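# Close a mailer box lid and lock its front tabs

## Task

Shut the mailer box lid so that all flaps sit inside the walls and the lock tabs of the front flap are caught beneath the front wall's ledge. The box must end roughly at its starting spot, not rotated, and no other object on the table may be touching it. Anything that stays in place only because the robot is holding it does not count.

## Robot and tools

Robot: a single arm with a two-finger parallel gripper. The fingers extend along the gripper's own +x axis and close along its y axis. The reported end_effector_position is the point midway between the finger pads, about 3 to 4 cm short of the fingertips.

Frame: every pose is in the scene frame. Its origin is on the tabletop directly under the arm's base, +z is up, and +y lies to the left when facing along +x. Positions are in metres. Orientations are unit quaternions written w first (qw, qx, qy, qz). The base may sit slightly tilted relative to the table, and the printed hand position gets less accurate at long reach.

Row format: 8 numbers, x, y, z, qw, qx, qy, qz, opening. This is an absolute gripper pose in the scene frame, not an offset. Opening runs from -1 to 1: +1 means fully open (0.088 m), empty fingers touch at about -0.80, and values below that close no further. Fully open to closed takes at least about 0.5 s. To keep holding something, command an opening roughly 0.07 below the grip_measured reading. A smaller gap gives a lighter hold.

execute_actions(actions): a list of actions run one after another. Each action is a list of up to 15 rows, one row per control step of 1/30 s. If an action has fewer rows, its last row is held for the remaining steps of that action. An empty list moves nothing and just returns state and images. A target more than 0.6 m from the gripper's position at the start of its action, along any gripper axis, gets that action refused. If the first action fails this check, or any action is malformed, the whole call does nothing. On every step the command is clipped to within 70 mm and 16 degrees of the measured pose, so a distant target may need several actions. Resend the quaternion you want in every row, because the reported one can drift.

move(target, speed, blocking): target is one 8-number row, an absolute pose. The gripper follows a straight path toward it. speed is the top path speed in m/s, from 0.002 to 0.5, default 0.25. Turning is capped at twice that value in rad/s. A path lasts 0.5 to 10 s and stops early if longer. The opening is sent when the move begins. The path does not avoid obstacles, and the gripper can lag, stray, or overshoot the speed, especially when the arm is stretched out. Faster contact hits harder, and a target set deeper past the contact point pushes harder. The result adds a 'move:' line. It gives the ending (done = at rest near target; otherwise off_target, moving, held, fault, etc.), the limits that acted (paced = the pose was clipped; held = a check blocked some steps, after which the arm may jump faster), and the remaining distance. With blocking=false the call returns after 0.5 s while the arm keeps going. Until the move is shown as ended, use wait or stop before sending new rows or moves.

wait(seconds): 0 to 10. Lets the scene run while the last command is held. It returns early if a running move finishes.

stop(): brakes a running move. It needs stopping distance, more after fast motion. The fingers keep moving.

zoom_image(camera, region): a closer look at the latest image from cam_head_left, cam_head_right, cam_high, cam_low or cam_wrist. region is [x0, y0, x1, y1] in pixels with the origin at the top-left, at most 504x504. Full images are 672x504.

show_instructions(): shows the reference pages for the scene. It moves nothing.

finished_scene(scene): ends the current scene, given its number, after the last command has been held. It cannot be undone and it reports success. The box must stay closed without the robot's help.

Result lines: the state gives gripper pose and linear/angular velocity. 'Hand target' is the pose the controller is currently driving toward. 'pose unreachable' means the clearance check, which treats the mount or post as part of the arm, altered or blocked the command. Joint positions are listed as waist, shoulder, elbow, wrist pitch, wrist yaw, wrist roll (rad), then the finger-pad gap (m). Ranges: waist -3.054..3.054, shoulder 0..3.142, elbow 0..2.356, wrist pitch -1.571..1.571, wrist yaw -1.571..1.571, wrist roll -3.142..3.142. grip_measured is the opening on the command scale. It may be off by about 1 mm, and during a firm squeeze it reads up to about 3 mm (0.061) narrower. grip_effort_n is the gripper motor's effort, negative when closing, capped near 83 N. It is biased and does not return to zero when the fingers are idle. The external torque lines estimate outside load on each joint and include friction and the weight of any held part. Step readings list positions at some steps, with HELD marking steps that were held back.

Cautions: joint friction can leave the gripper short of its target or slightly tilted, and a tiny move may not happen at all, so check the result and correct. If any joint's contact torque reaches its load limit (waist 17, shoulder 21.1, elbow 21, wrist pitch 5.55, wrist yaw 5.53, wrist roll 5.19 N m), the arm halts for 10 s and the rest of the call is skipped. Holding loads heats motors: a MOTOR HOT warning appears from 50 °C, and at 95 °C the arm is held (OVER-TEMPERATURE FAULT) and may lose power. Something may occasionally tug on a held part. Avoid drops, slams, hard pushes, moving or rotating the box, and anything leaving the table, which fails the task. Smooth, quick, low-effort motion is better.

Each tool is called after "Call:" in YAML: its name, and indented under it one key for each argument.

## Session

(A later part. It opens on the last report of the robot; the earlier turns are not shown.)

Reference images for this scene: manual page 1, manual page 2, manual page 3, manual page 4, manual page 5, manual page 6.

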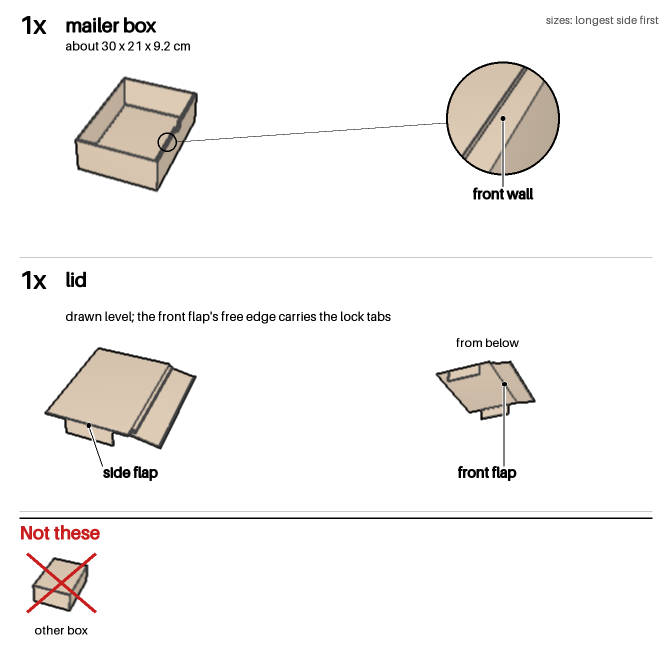

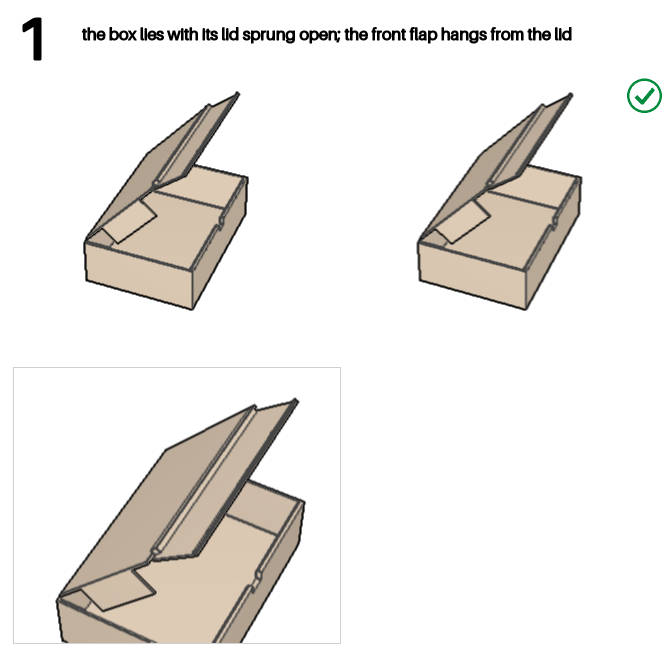

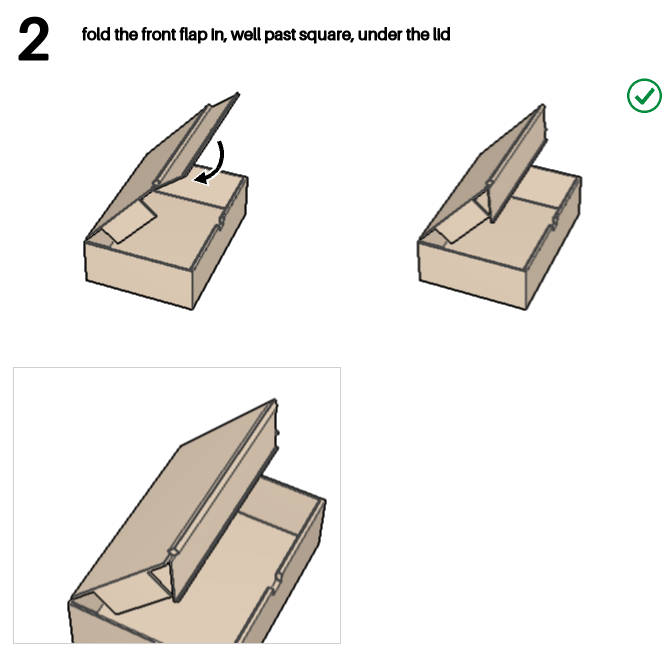

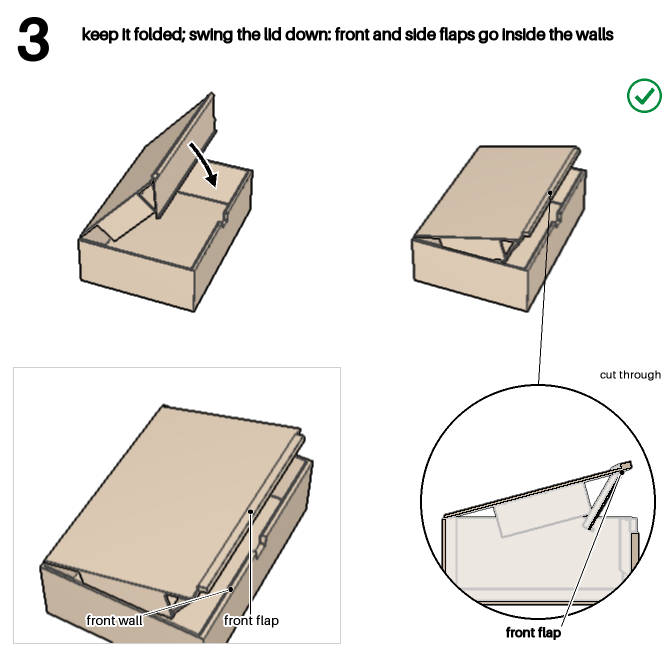

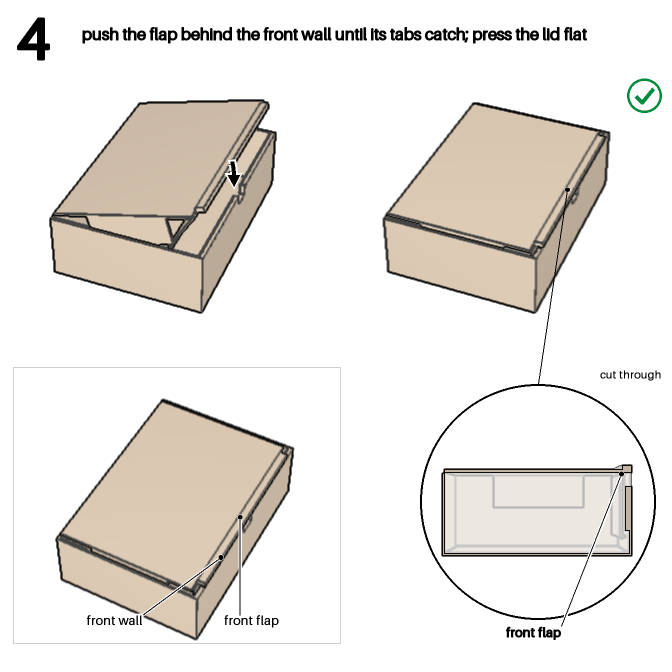

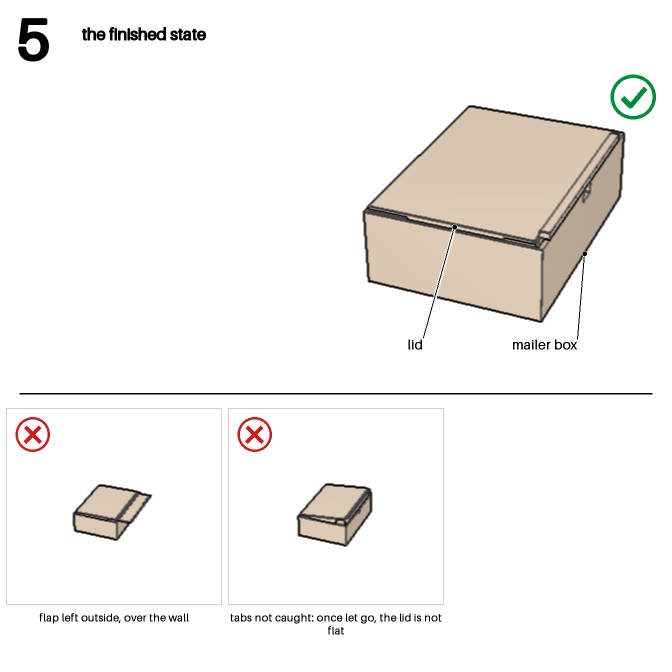

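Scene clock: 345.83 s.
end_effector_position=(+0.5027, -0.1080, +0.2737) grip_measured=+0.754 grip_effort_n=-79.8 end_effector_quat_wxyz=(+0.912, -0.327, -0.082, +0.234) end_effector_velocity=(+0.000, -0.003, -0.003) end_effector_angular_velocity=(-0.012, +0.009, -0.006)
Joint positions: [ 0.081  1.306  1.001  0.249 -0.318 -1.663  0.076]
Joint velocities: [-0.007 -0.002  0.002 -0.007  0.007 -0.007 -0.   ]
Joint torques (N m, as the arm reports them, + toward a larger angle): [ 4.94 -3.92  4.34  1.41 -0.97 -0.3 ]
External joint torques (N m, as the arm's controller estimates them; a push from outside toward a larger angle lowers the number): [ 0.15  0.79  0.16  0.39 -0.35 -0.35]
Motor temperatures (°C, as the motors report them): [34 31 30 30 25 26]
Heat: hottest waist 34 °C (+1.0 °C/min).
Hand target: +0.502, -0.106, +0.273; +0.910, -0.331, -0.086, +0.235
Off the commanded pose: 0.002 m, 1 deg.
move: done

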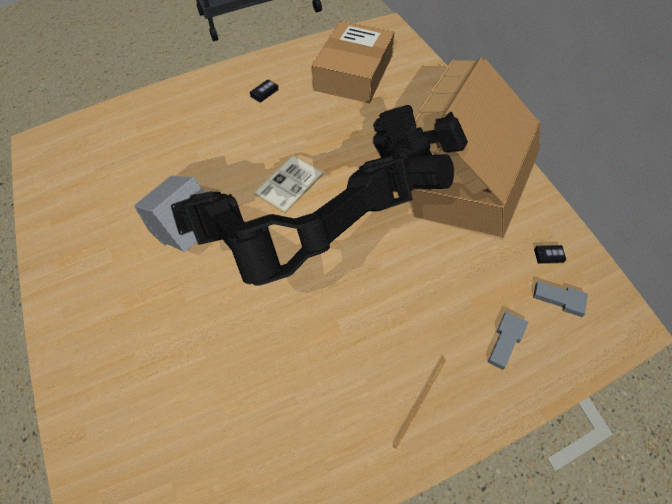

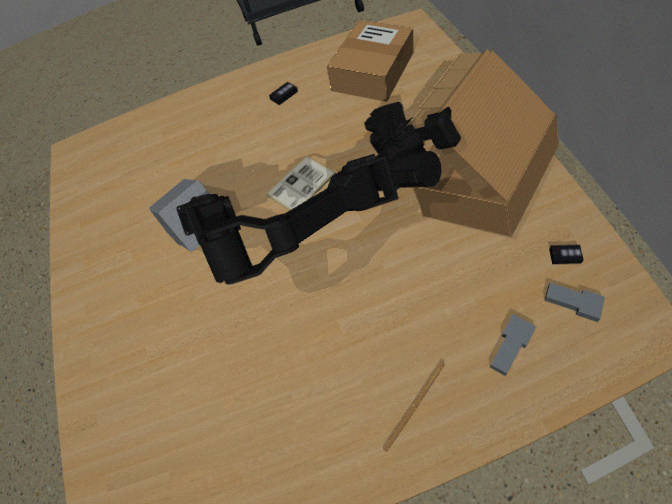

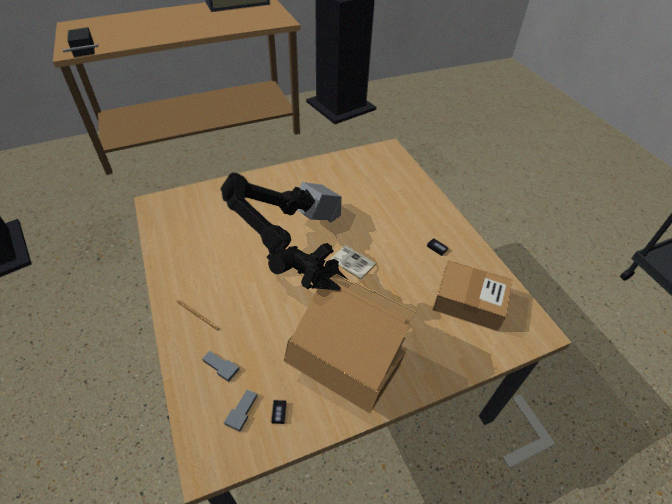

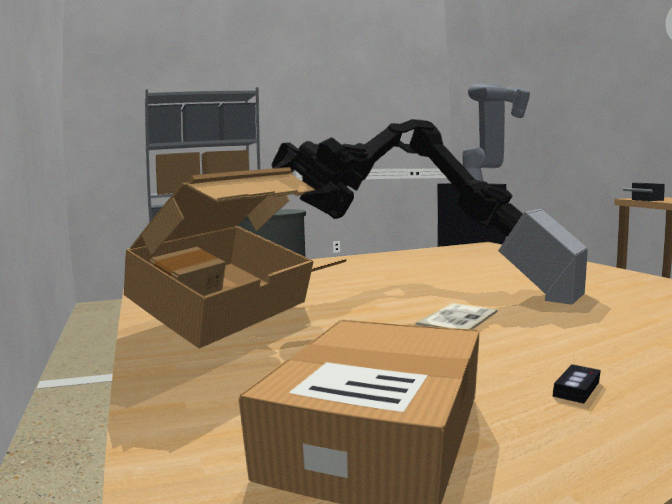

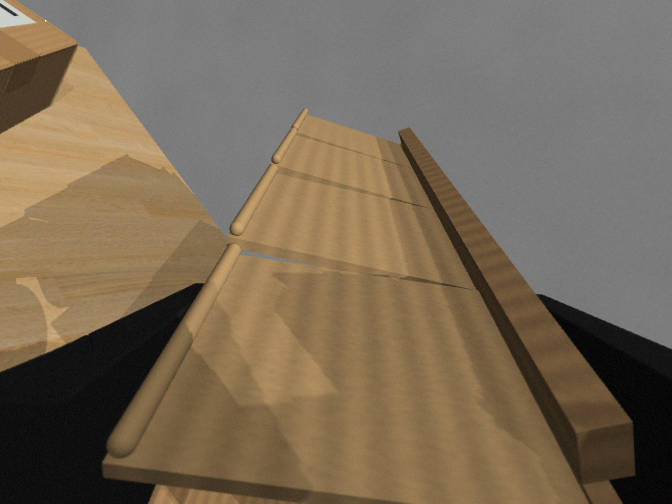

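Call:
move:
  target: [0.499,-0.098,0.292,0.966,-0.085,-0.021,0.241,0.74]
  speed: 0.08

Call:
move:
  target: [0.530,-0.152,0.322,0.966,0.085,0.021,0.241,0.74]
  speed: 0.06

Call:
move:
  target: [0.548,-0.184,0.328,0.957,0.169,0.04,0.229,0.74]
  speed: 0.06

Scene clock: 362.50 s.
end_effector_position=(+0.5011, -0.0985, +0.2905) grip_measured=+0.754 grip_effort_n=-79.8 end_effector_quat_wxyz=(+0.966, -0.087, -0.020, +0.242) end_effector_velocity=(-0.001, -0.002, -0.001) end_effector_angular_velocity=(+0.003, +0.006, -0.011)
Joint positions: [ 0.155  1.296  0.993  0.257 -0.238 -1.148  0.076]
Joint velocities: [-0.002 -0.007 -0.007  0.007  0.007  0.007 -0.   ]
Joint torques (N m, as the arm reports them, + toward a larger angle): [ 5.46 -4.4   3.89  1.21 -0.6   0.12]
External joint torques (N m, as the arm's controller estimates them; a push from outside toward a larger angle lowers the number): [ 0.7  -0.05 -0.37  0.15  0.    0.1 ]
Motor temperatures (°C, as the motors report them): [34 31 30 31 26 26]
Heat: hottest waist 34 °C (+2.0 °C/min).
Hand target: +0.499, -0.098, +0.292; +0.966, -0.085, -0.021, +0.241
Off the commanded pose: 0.003 m, 0 deg.
move: done

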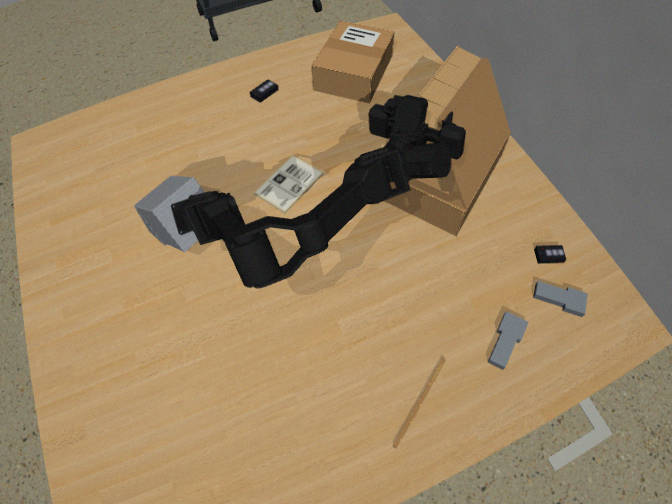

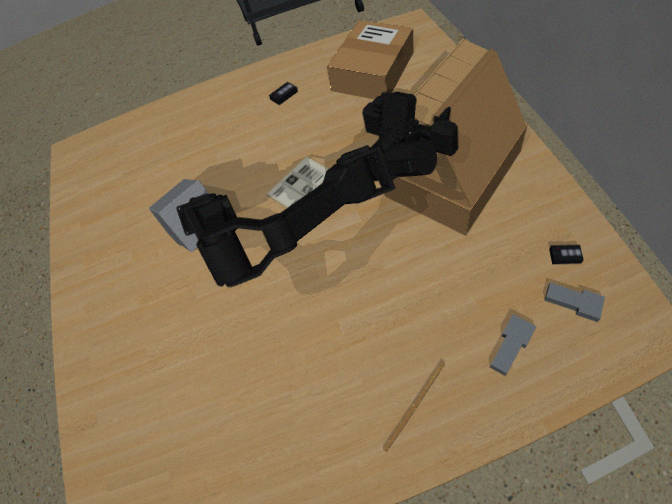

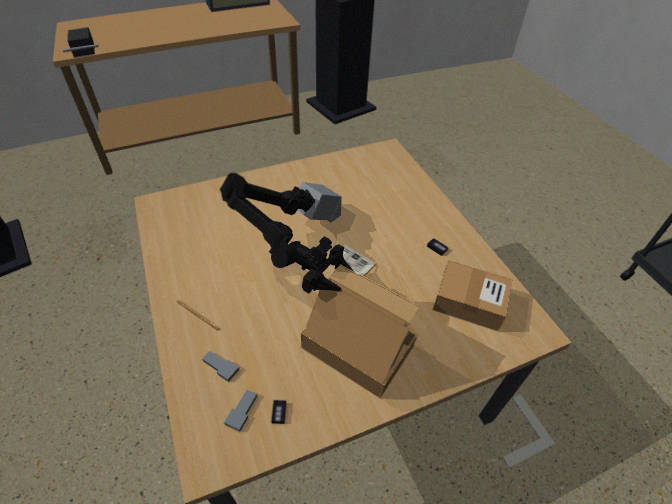

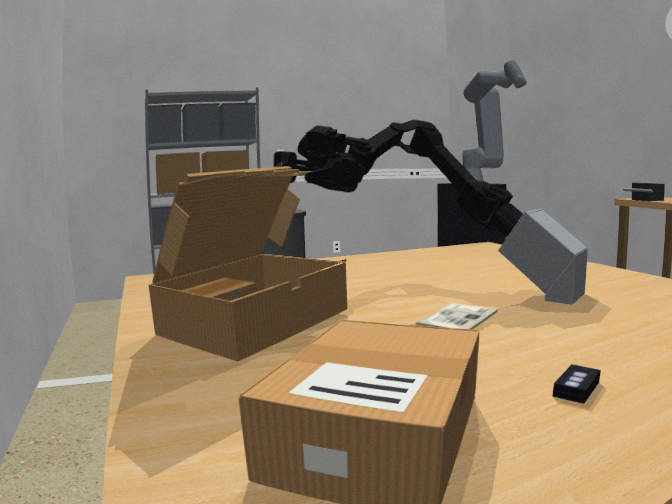

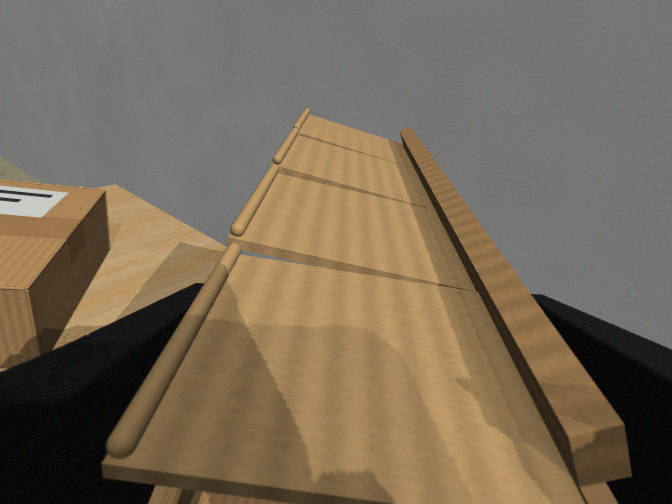

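Scene clock: 365.77 s.
end_effector_position=(+0.5279, -0.1520, +0.3238) grip_measured=+0.754 grip_effort_n=-80.2 end_effector_quat_wxyz=(+0.967, +0.083, +0.018, +0.240) end_effector_velocity=(-0.000, -0.001, +0.003) end_effector_angular_velocity=(+0.014, -0.006, +0.017)
Joint positions: [ 0.128  1.326  1.28   0.007 -0.27  -0.798  0.076]
Joint velocities: [-0.002  0.002  0.017 -0.022 -0.022  0.007 -0.   ]
Joint torques (N m, as the arm reports them, + toward a larger angle): [ 4.8  -3.17  6.2   0.84 -0.75  0.12]
External joint torques (N m, as the arm's controller estimates them; a push from outside toward a larger angle lowers the number): [-0.1   1.61  1.79 -0.19 -0.13  0.13]
Motor temperatures (°C, as the motors report them): [34 31 30 31 26 26]
Heat: hottest waist 34 °C (+2.0 °C/min).
Hand target: +0.530, -0.152, +0.322; +0.967, +0.085, +0.021, +0.241
Off the commanded pose: 0.003 m, 0 deg.
move: done

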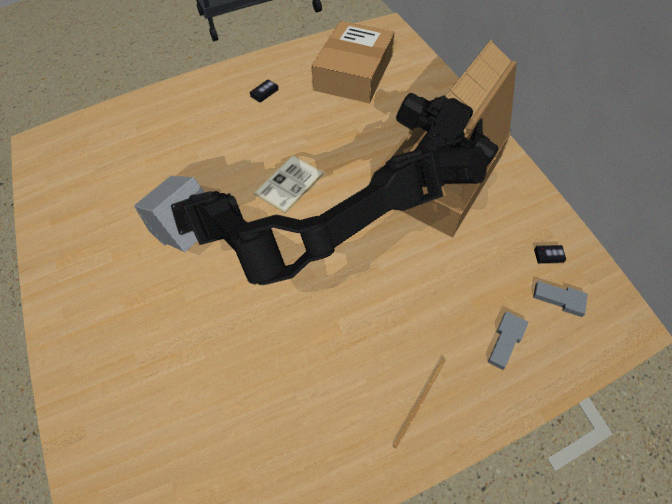

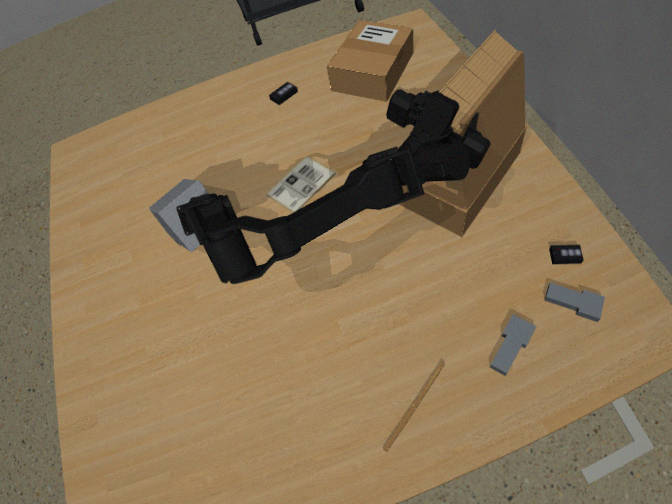

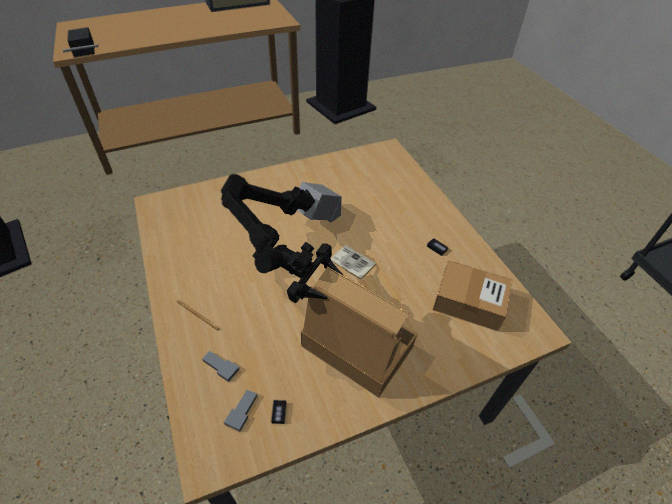

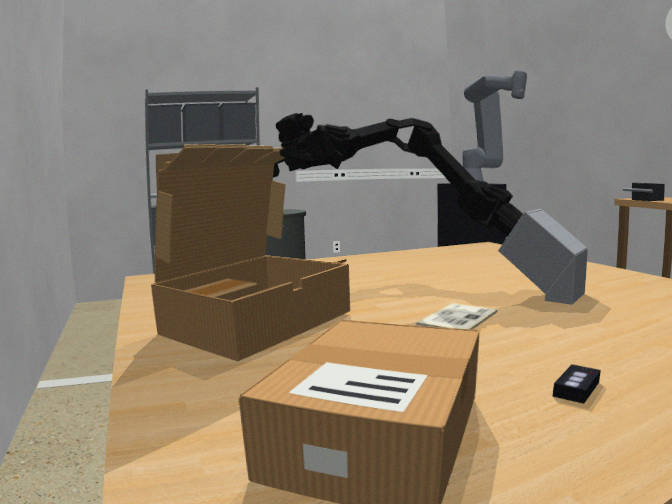

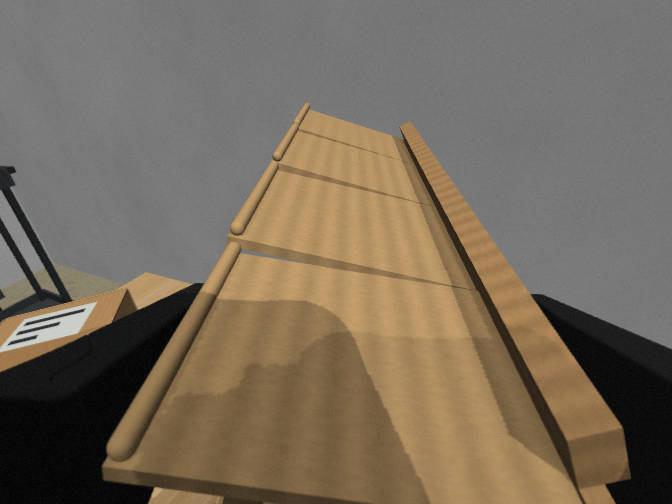

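Scene clock: 367.57 s.
end_effector_position=(+0.5452, -0.1841, +0.3328) grip_measured=+0.754 grip_effort_n=-80.2 end_effector_quat_wxyz=(+0.958, +0.167, +0.033, +0.230) end_effector_velocity=(+0.000, -0.006, +0.005) end_effector_angular_velocity=(+0.008, -0.008, -0.007)
Joint positions: [ 0.083  1.374  1.442 -0.087 -0.312 -0.622  0.076]
Joint velocities: [-0.002 -0.002  0.017 -0.007 -0.007  0.007 -0.   ]
Joint torques (N m, as the arm reports them, + toward a larger angle): [ 4.72 -3.5   6.18  0.8  -0.55  0.16]
External joint torques (N m, as the arm's controller estimates them; a push from outside toward a larger angle lowers the number): [-0.24  1.99  1.59 -0.27  0.07  0.17]
Motor temperatures (°C, as the motors report them): [34 31 31 31 26 26]
Heat: hottest waist 34 °C (+2.0 °C/min).
Hand target: +0.548, -0.184, +0.328; +0.958, +0.169, +0.040, +0.229
Off the commanded pose: 0.006 m, 1 deg.
move: done

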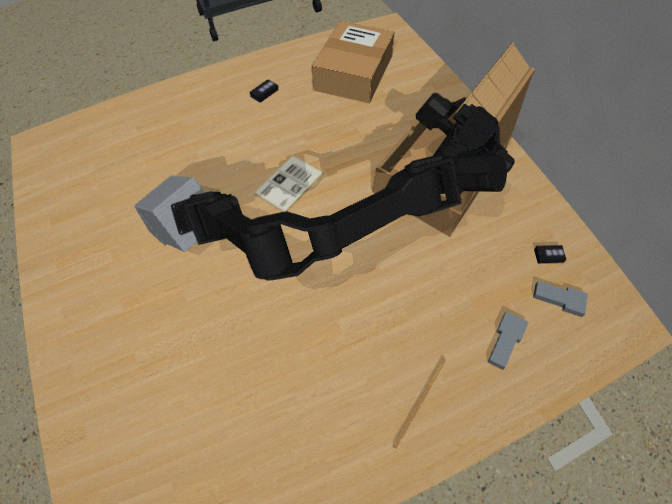

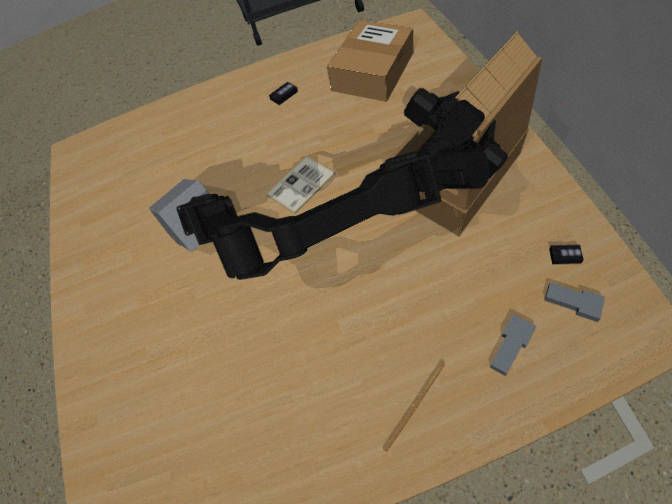

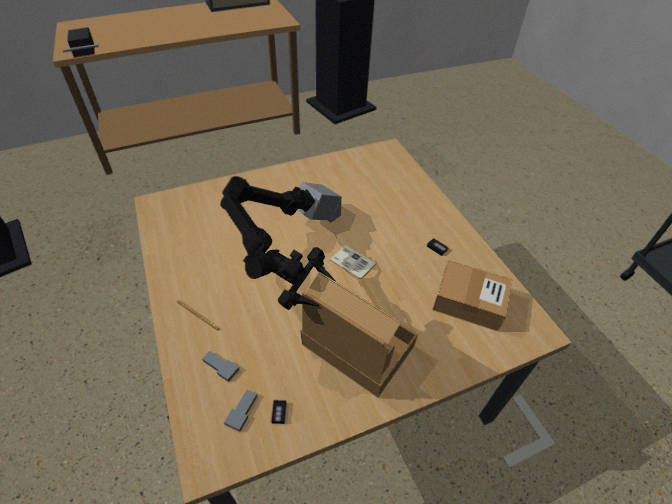

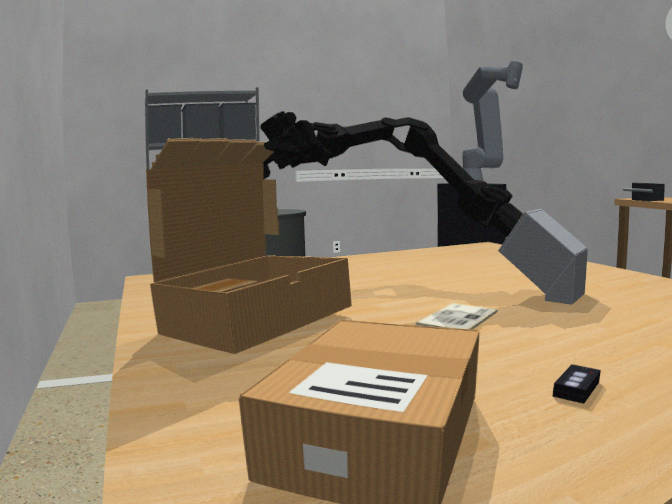

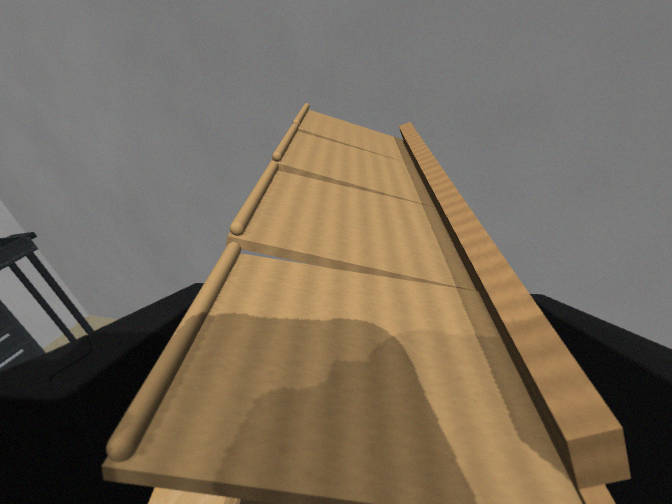

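Call:
execute_actions:
  actions:
    - [[0.546,-0.181,0.320,0.957,0.169,0.04,0.229,0.76]]
    - [[0.546,-0.181,0.314,0.957,0.169,0.04,0.229,0.81]]
    - [[0.546,-0.181,0.309,0.957,0.169,0.04,0.229,0.84]]
    - [[0.546,-0.181,0.304,0.957,0.169,0.04,0.229,0.87]]

Scene clock: 379.20 s.
end_effector_position=(+0.5450, -0.1857, +0.3220) grip_measured=+0.868 grip_effort_n=13.3 end_effector_quat_wxyz=(+0.959, +0.167, +0.016, +0.230) end_effector_velocity=(-0.001, +0.000, -0.000) end_effector_angular_velocity=(-0.005, -0.008, +0.001)
Joint positions: [ 0.037  1.375  1.401 -0.021 -0.381 -0.621  0.082]
Joint velocities: [-0.002 -0.002 -0.007  0.007 -0.007 -0.007  0.   ]
Joint torques (N m, as the arm reports them, + toward a larger angle): [ 3.19 -3.83  3.37  0.78 -0.18  0.09]
External joint torques (N m, as the arm's controller estimates them; a push from outside toward a larger angle lowers the number): [-1.75  1.84 -1.16 -0.27  0.43  0.1 ]
External joint torques at the end of the 1st action: [-0.76  1.35 -0.5   0.12  0.18  0.14]
External joint torques at the end of the 2nd action: [-1.37  1.57 -0.95 -0.1   0.35  0.14]
External joint torques at the end of the 3rd action: [-1.75  1.67 -1.1  -0.18  0.37  0.1 ]
Motor temperatures (°C, as the motors report them): [34 31 31 30 26 26]
Heat: hottest waist 34 °C (+1.0 °C/min).
Hand target: +0.546, -0.181, +0.304; +0.958, +0.169, +0.040, +0.229
Off the commanded pose: 0.019 m, 3 deg.
Step readings (end_effector_position; steps 1 to 15: 1st action; 16 to 30: 2nd action; 31 to 45: 3rd action; 46 to 60: 4th action):
0: (+0.5453, -0.1841, +0.3329)
1: (+0.5453, -0.1842, +0.3327)
2: (+0.5453, -0.1844, +0.3321)
4: (+0.5456, -0.1853, +0.3308)
8: (+0.5453, -0.1841, +0.3293)
15: (+0.5453, -0.1836, +0.3289)
16: (+0.5453, -0.1837, +0.3287)
17: (+0.5453, -0.1837, +0.3284)
19: (+0.5453, -0.1840, +0.3282)
23: (+0.5452, -0.1840, +0.3280)
30: (+0.5452, -0.1840, +0.3278)
31: (+0.5453, -0.1841, +0.3277)
32: (+0.5452, -0.1841, +0.3272)
34: (+0.5452, -0.1847, +0.3263)
38: (+0.5452, -0.1850, +0.3257)
45: (+0.5452, -0.1850, +0.3253)
46: (+0.5452, -0.1850, +0.3248)
47: (+0.5451, -0.1852, +0.3240)
49: (+0.5450, -0.1854, +0.3231)
53: (+0.5450, -0.1857, +0.3224)
60: end_effector_position above

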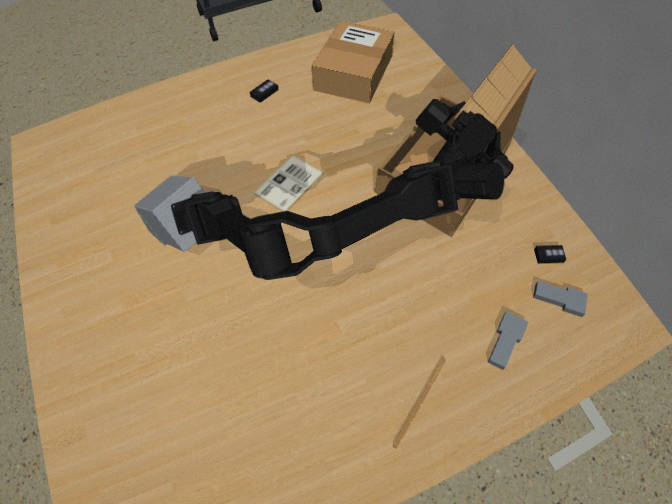

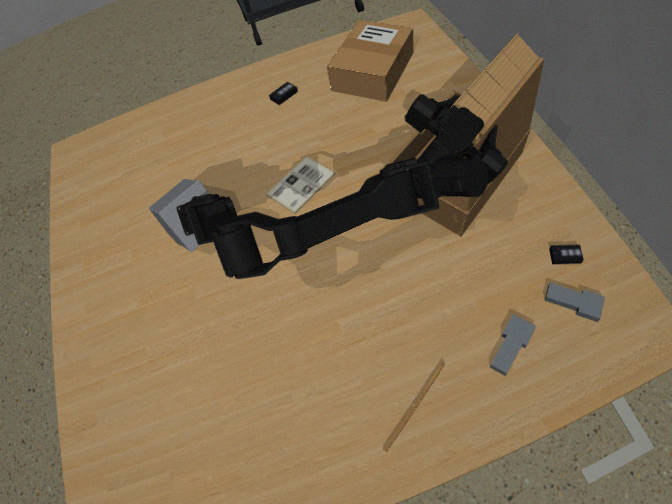

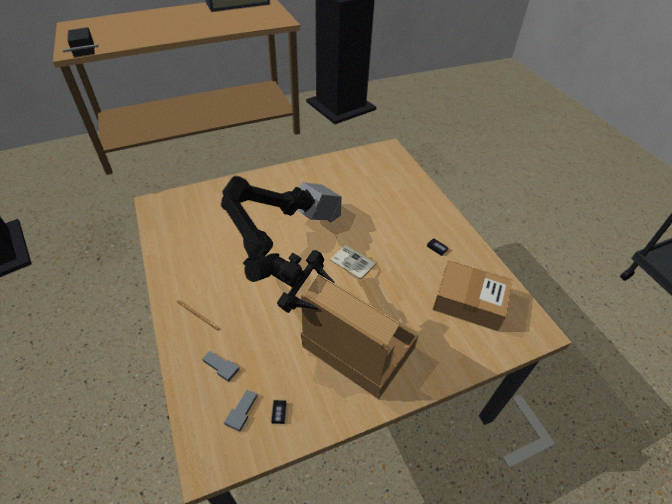

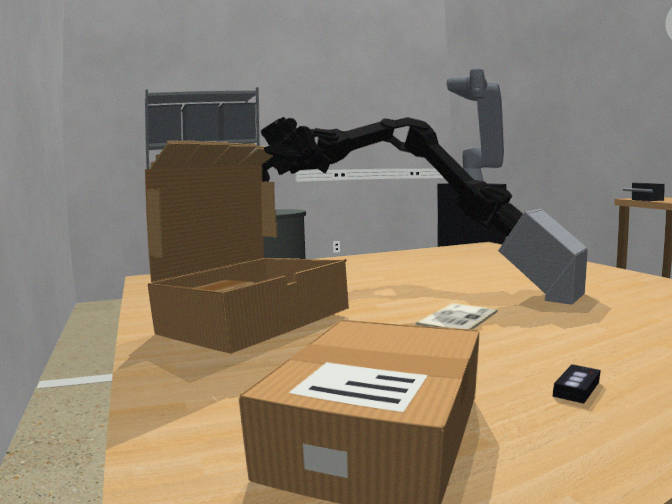

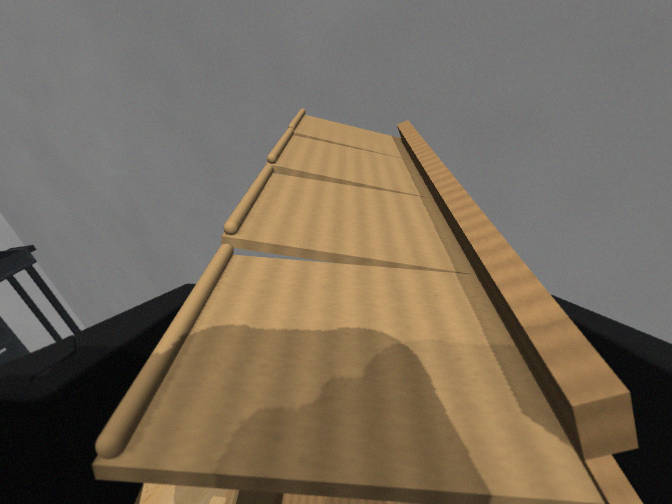

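Working; continue.

Call:
execute_actions:
  actions:
    - [[0.546,-0.181,0.300,0.957,0.169,0.04,0.229,0.89]]
    - [[0.546,-0.181,0.296,0.957,0.169,0.04,0.229,0.91]]
    - [[0.546,-0.181,0.292,0.957,0.169,0.04,0.229,0.93]]
    - [[0.546,-0.181,0.288,0.957,0.169,0.04,0.229,0.945]]

Scene clock: 385.47 s.
end_effector_position=(+0.5440, -0.1889, +0.3115) grip_measured=+0.943 grip_effort_n=11.9 end_effector_quat_wxyz=(+0.959, +0.165, +0.009, +0.228) end_effector_velocity=(-0.001, +0.000, -0.005) end_effector_angular_velocity=(+0.003, +0.022, +0.001)
Joint positions: [-0.002  1.375  1.373  0.02  -0.426 -0.622  0.085]
Joint velocities: [-0.007 -0.002 -0.007 -0.007  0.007  0.007  0.   ]
Joint torques (N m, as the arm reports them, + toward a larger angle): [ 2.93 -3.08  2.91  0.64 -0.09  0.13]
External joint torques (N m, as the arm's controller estimates them; a push from outside toward a larger angle lowers the number): [-1.98  2.75 -1.57 -0.39  0.52  0.14]
External joint torques at the end of the 1st action: [-1.91  2.03 -1.41 -0.28  0.45  0.11]
External joint torques at the end of the 2nd action: [-1.97  2.32 -1.27 -0.32  0.48  0.07]
External joint torques at the end of the 3rd action: [-2.05  2.54 -1.47 -0.37  0.5   0.1 ]
Motor temperatures (°C, as the motors report them): [33 31 31 30 26 26]
Heat: hottest waist 33 °C (+0.0 °C/min).
Hand target: +0.545, -0.181, +0.288; +0.958, +0.169, +0.040, +0.229
Off the commanded pose: 0.025 m, 4 deg.
Step readings (end_effector_position; steps 1 to 15: 1st action; 16 to 30: 2nd action; 31 to 45: 3rd action; 46 to 60: 4th action):
0: (+0.5450, -0.1858, +0.3220)
1: (+0.5450, -0.1857, +0.3218)
2: (+0.5449, -0.1860, +0.3210)
4: (+0.5448, -0.1862, +0.3204)
8: (+0.5448, -0.1864, +0.3198)
15: (+0.5448, -0.1865, +0.3195)
16: (+0.5448, -0.1865, +0.3194)
17: (+0.5447, -0.1866, +0.3185)
19: (+0.5446, -0.1868, +0.3178)
23: (+0.5446, -0.1871, +0.3172)
30: (+0.5446, -0.1872, +0.3169)
31: (+0.5445, -0.1871, +0.3167)
32: (+0.5445, -0.1874, +0.3159)
34: (+0.5444, -0.1877, +0.3152)
38: (+0.5444, -0.1880, +0.3145)
45: (+0.5443, -0.1882, +0.3141)
46: (+0.5443, -0.1881, +0.3139)
47: (+0.5442, -0.1882, +0.3132)
49: (+0.5441, -0.1886, +0.3125)
53: (+0.5441, -0.1889, +0.3117)
60: end_effector_position above

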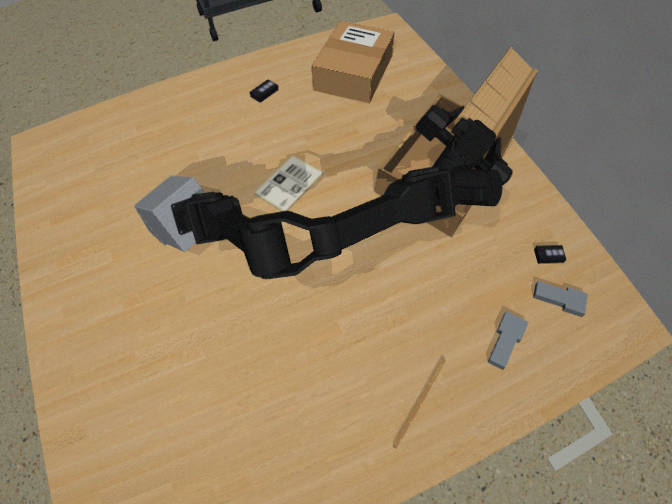

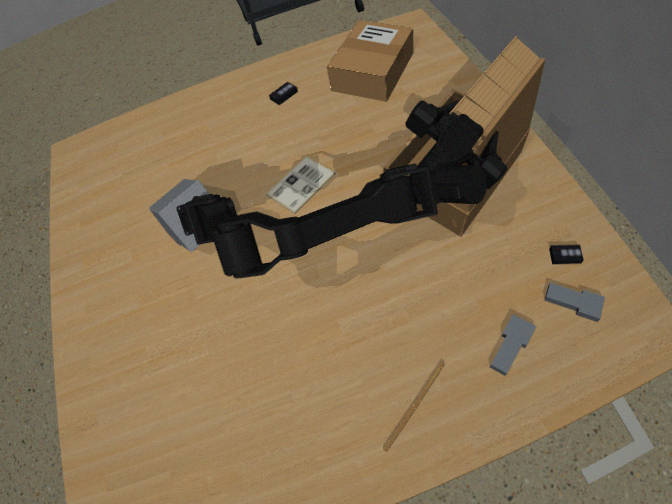

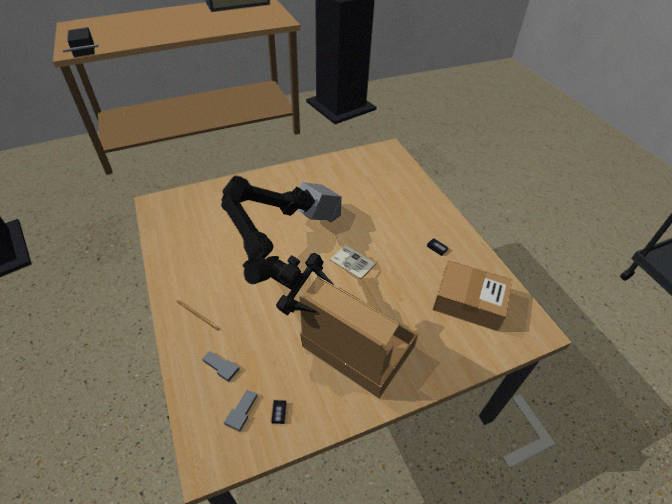

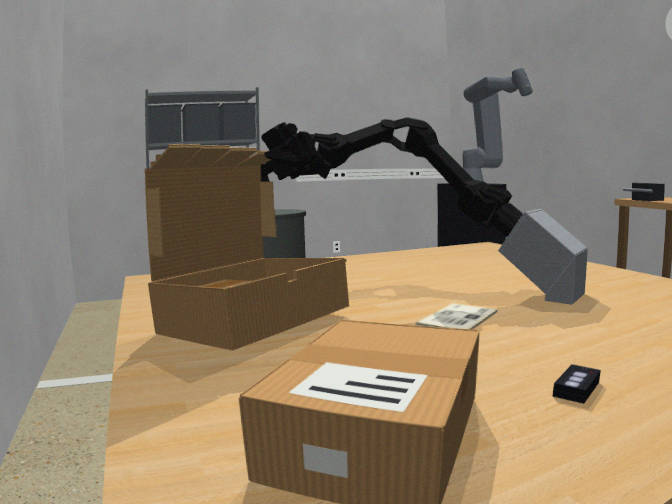

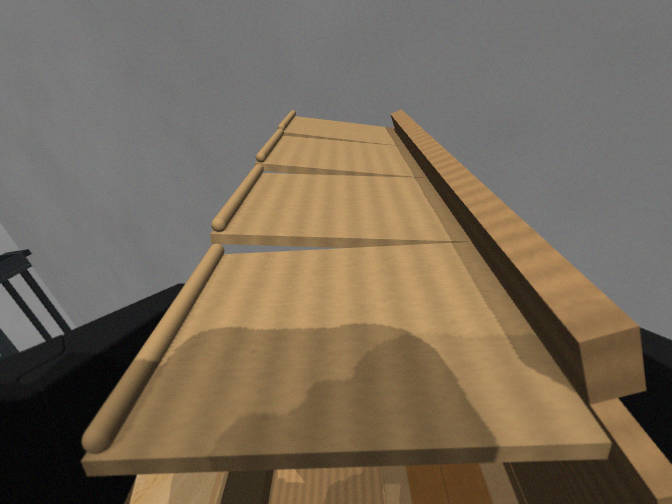

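Now unroll gradually while pressing down and closing a little.

Call:
execute_actions:
  actions:
    - [[0.546,-0.181,0.284,0.962,0.14,0.034,0.232,0.945]]
    - [[0.546,-0.181,0.280,0.965,0.11,0.027,0.234,0.93]]
    - [[0.546,-0.181,0.276,0.966,0.085,0.021,0.236,0.91]]
    - [[0.546,-0.181,0.270,0.966,0.085,0.021,0.236,0.88]]

Scene clock: 390.90 s.
end_effector_position=(+0.5455, -0.1870, +0.2772) grip_measured=+0.883 grip_effort_n=-10.9 end_effector_quat_wxyz=(+0.969, +0.084, +0.016, +0.230) end_effector_velocity=(-0.001, -0.000, +0.003) end_effector_angular_velocity=(+0.013, -0.016, +0.006)
Joint positions: [-0.071  1.403  1.345  0.038 -0.46  -0.795  0.082]
Joint velocities: [-0.002 -0.002 -0.002  0.007 -0.022  0.007 -0.   ]
Joint torques (N m, as the arm reports them, + toward a larger angle): [ 4.99 -4.47  4.29  1.19 -0.79 -0.14]
External joint torques (N m, as the arm's controller estimates them; a push from outside toward a larger angle lowers the number): [-0.06  1.98 -0.24  0.17 -0.17 -0.13]
External joint torques at the end of the 1st action: [-1.55  2.76 -1.41 -0.28  0.36  0.08]
External joint torques at the end of the 2nd action: [-0.66  2.6  -0.78  0.04  0.12 -0.04]
External joint torques at the end of the 3rd action: [-0.07  1.83 -0.12  0.14 -0.19 -0.14]
Motor temperatures (°C, as the motors report them): [33 31 31 30 25 26]
Heat: hottest waist 33 °C (+0.0 °C/min).
Hand target: +0.546, -0.181, +0.270; +0.968, +0.085, +0.021, +0.236
Off the commanded pose: 0.009 m, 1 deg.
Step readings (end_effector_position; steps 1 to 15: 1st action; 16 to 30: 2nd action; 31 to 45: 3rd action; 46 to 60: 4th action):
0: (+0.5440, -0.1890, +0.3115)
1: (+0.5440, -0.1891, +0.3111)
2: (+0.5440, -0.1893, +0.3095)
4: (+0.5441, -0.1891, +0.3071)
8: (+0.5442, -0.1888, +0.3053)
15: (+0.5444, -0.1888, +0.3040)
16: (+0.5444, -0.1887, +0.3035)
17: (+0.5443, -0.1890, +0.3021)
19: (+0.5444, -0.1886, +0.2980)
23: (+0.5444, -0.1882, +0.2952)
30: (+0.5445, -0.1882, +0.2935)
31: (+0.5444, -0.1880, +0.2930)
32: (+0.5445, -0.1883, +0.2920)
34: (+0.5447, -0.1880, +0.2884)
38: (+0.5453, -0.1862, +0.2821)
45: (+0.5454, -0.1859, +0.2821)
46: (+0.5453, -0.1858, +0.2819)
47: (+0.5453, -0.1863, +0.2814)
49: (+0.5453, -0.1871, +0.2796)
53: (+0.5454, -0.1871, +0.2776)
60: end_effector_position above

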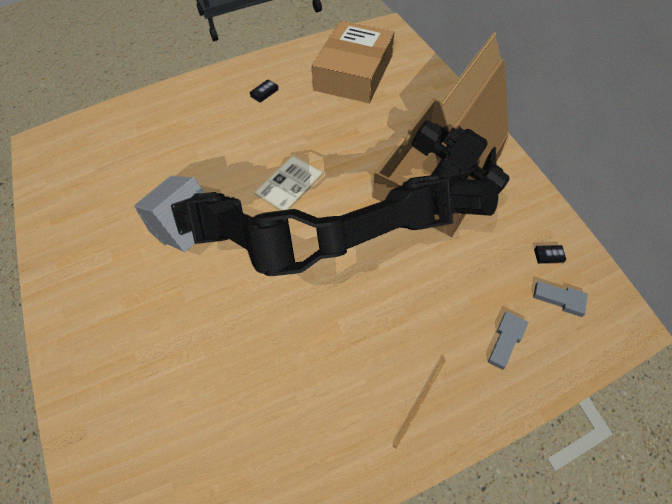

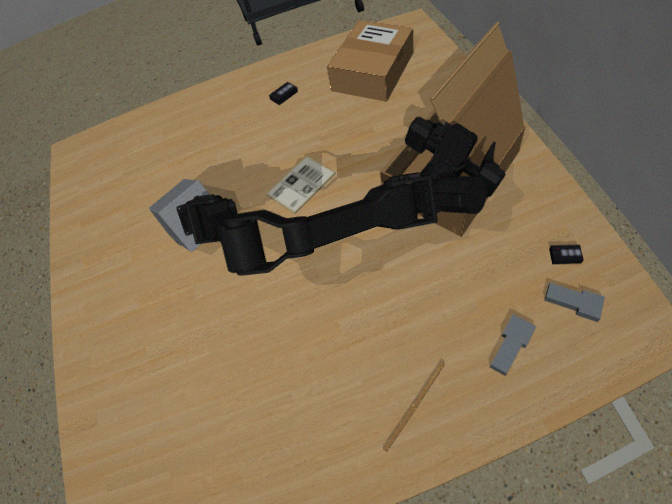

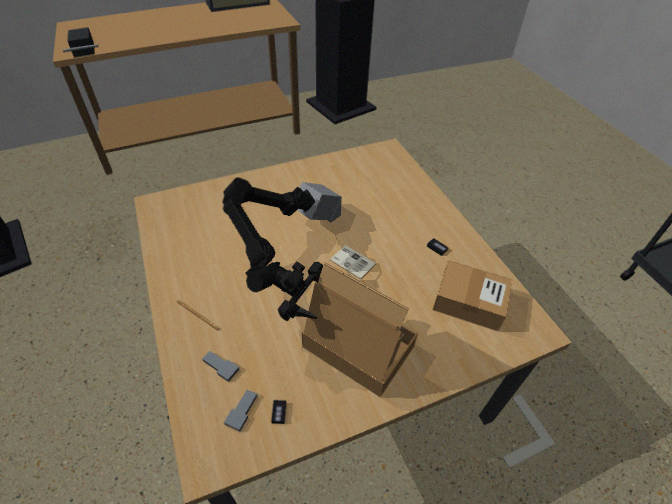

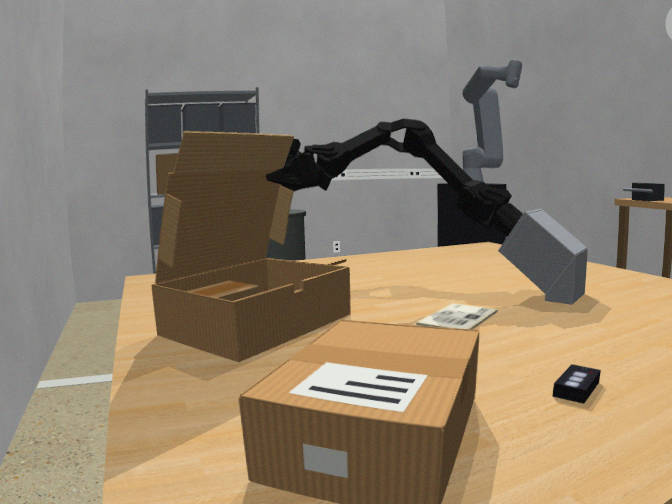

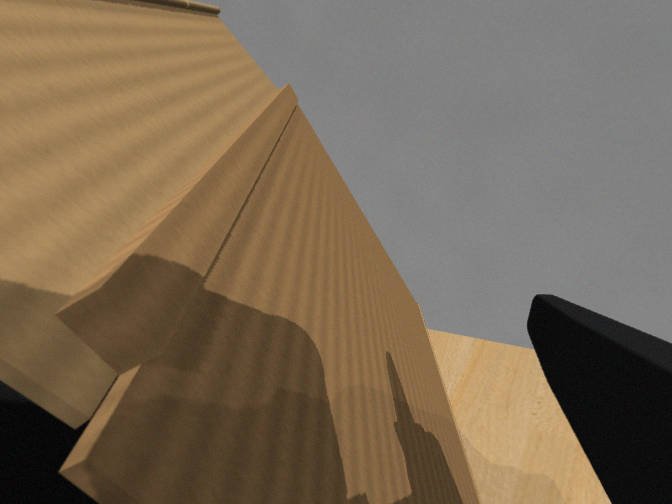

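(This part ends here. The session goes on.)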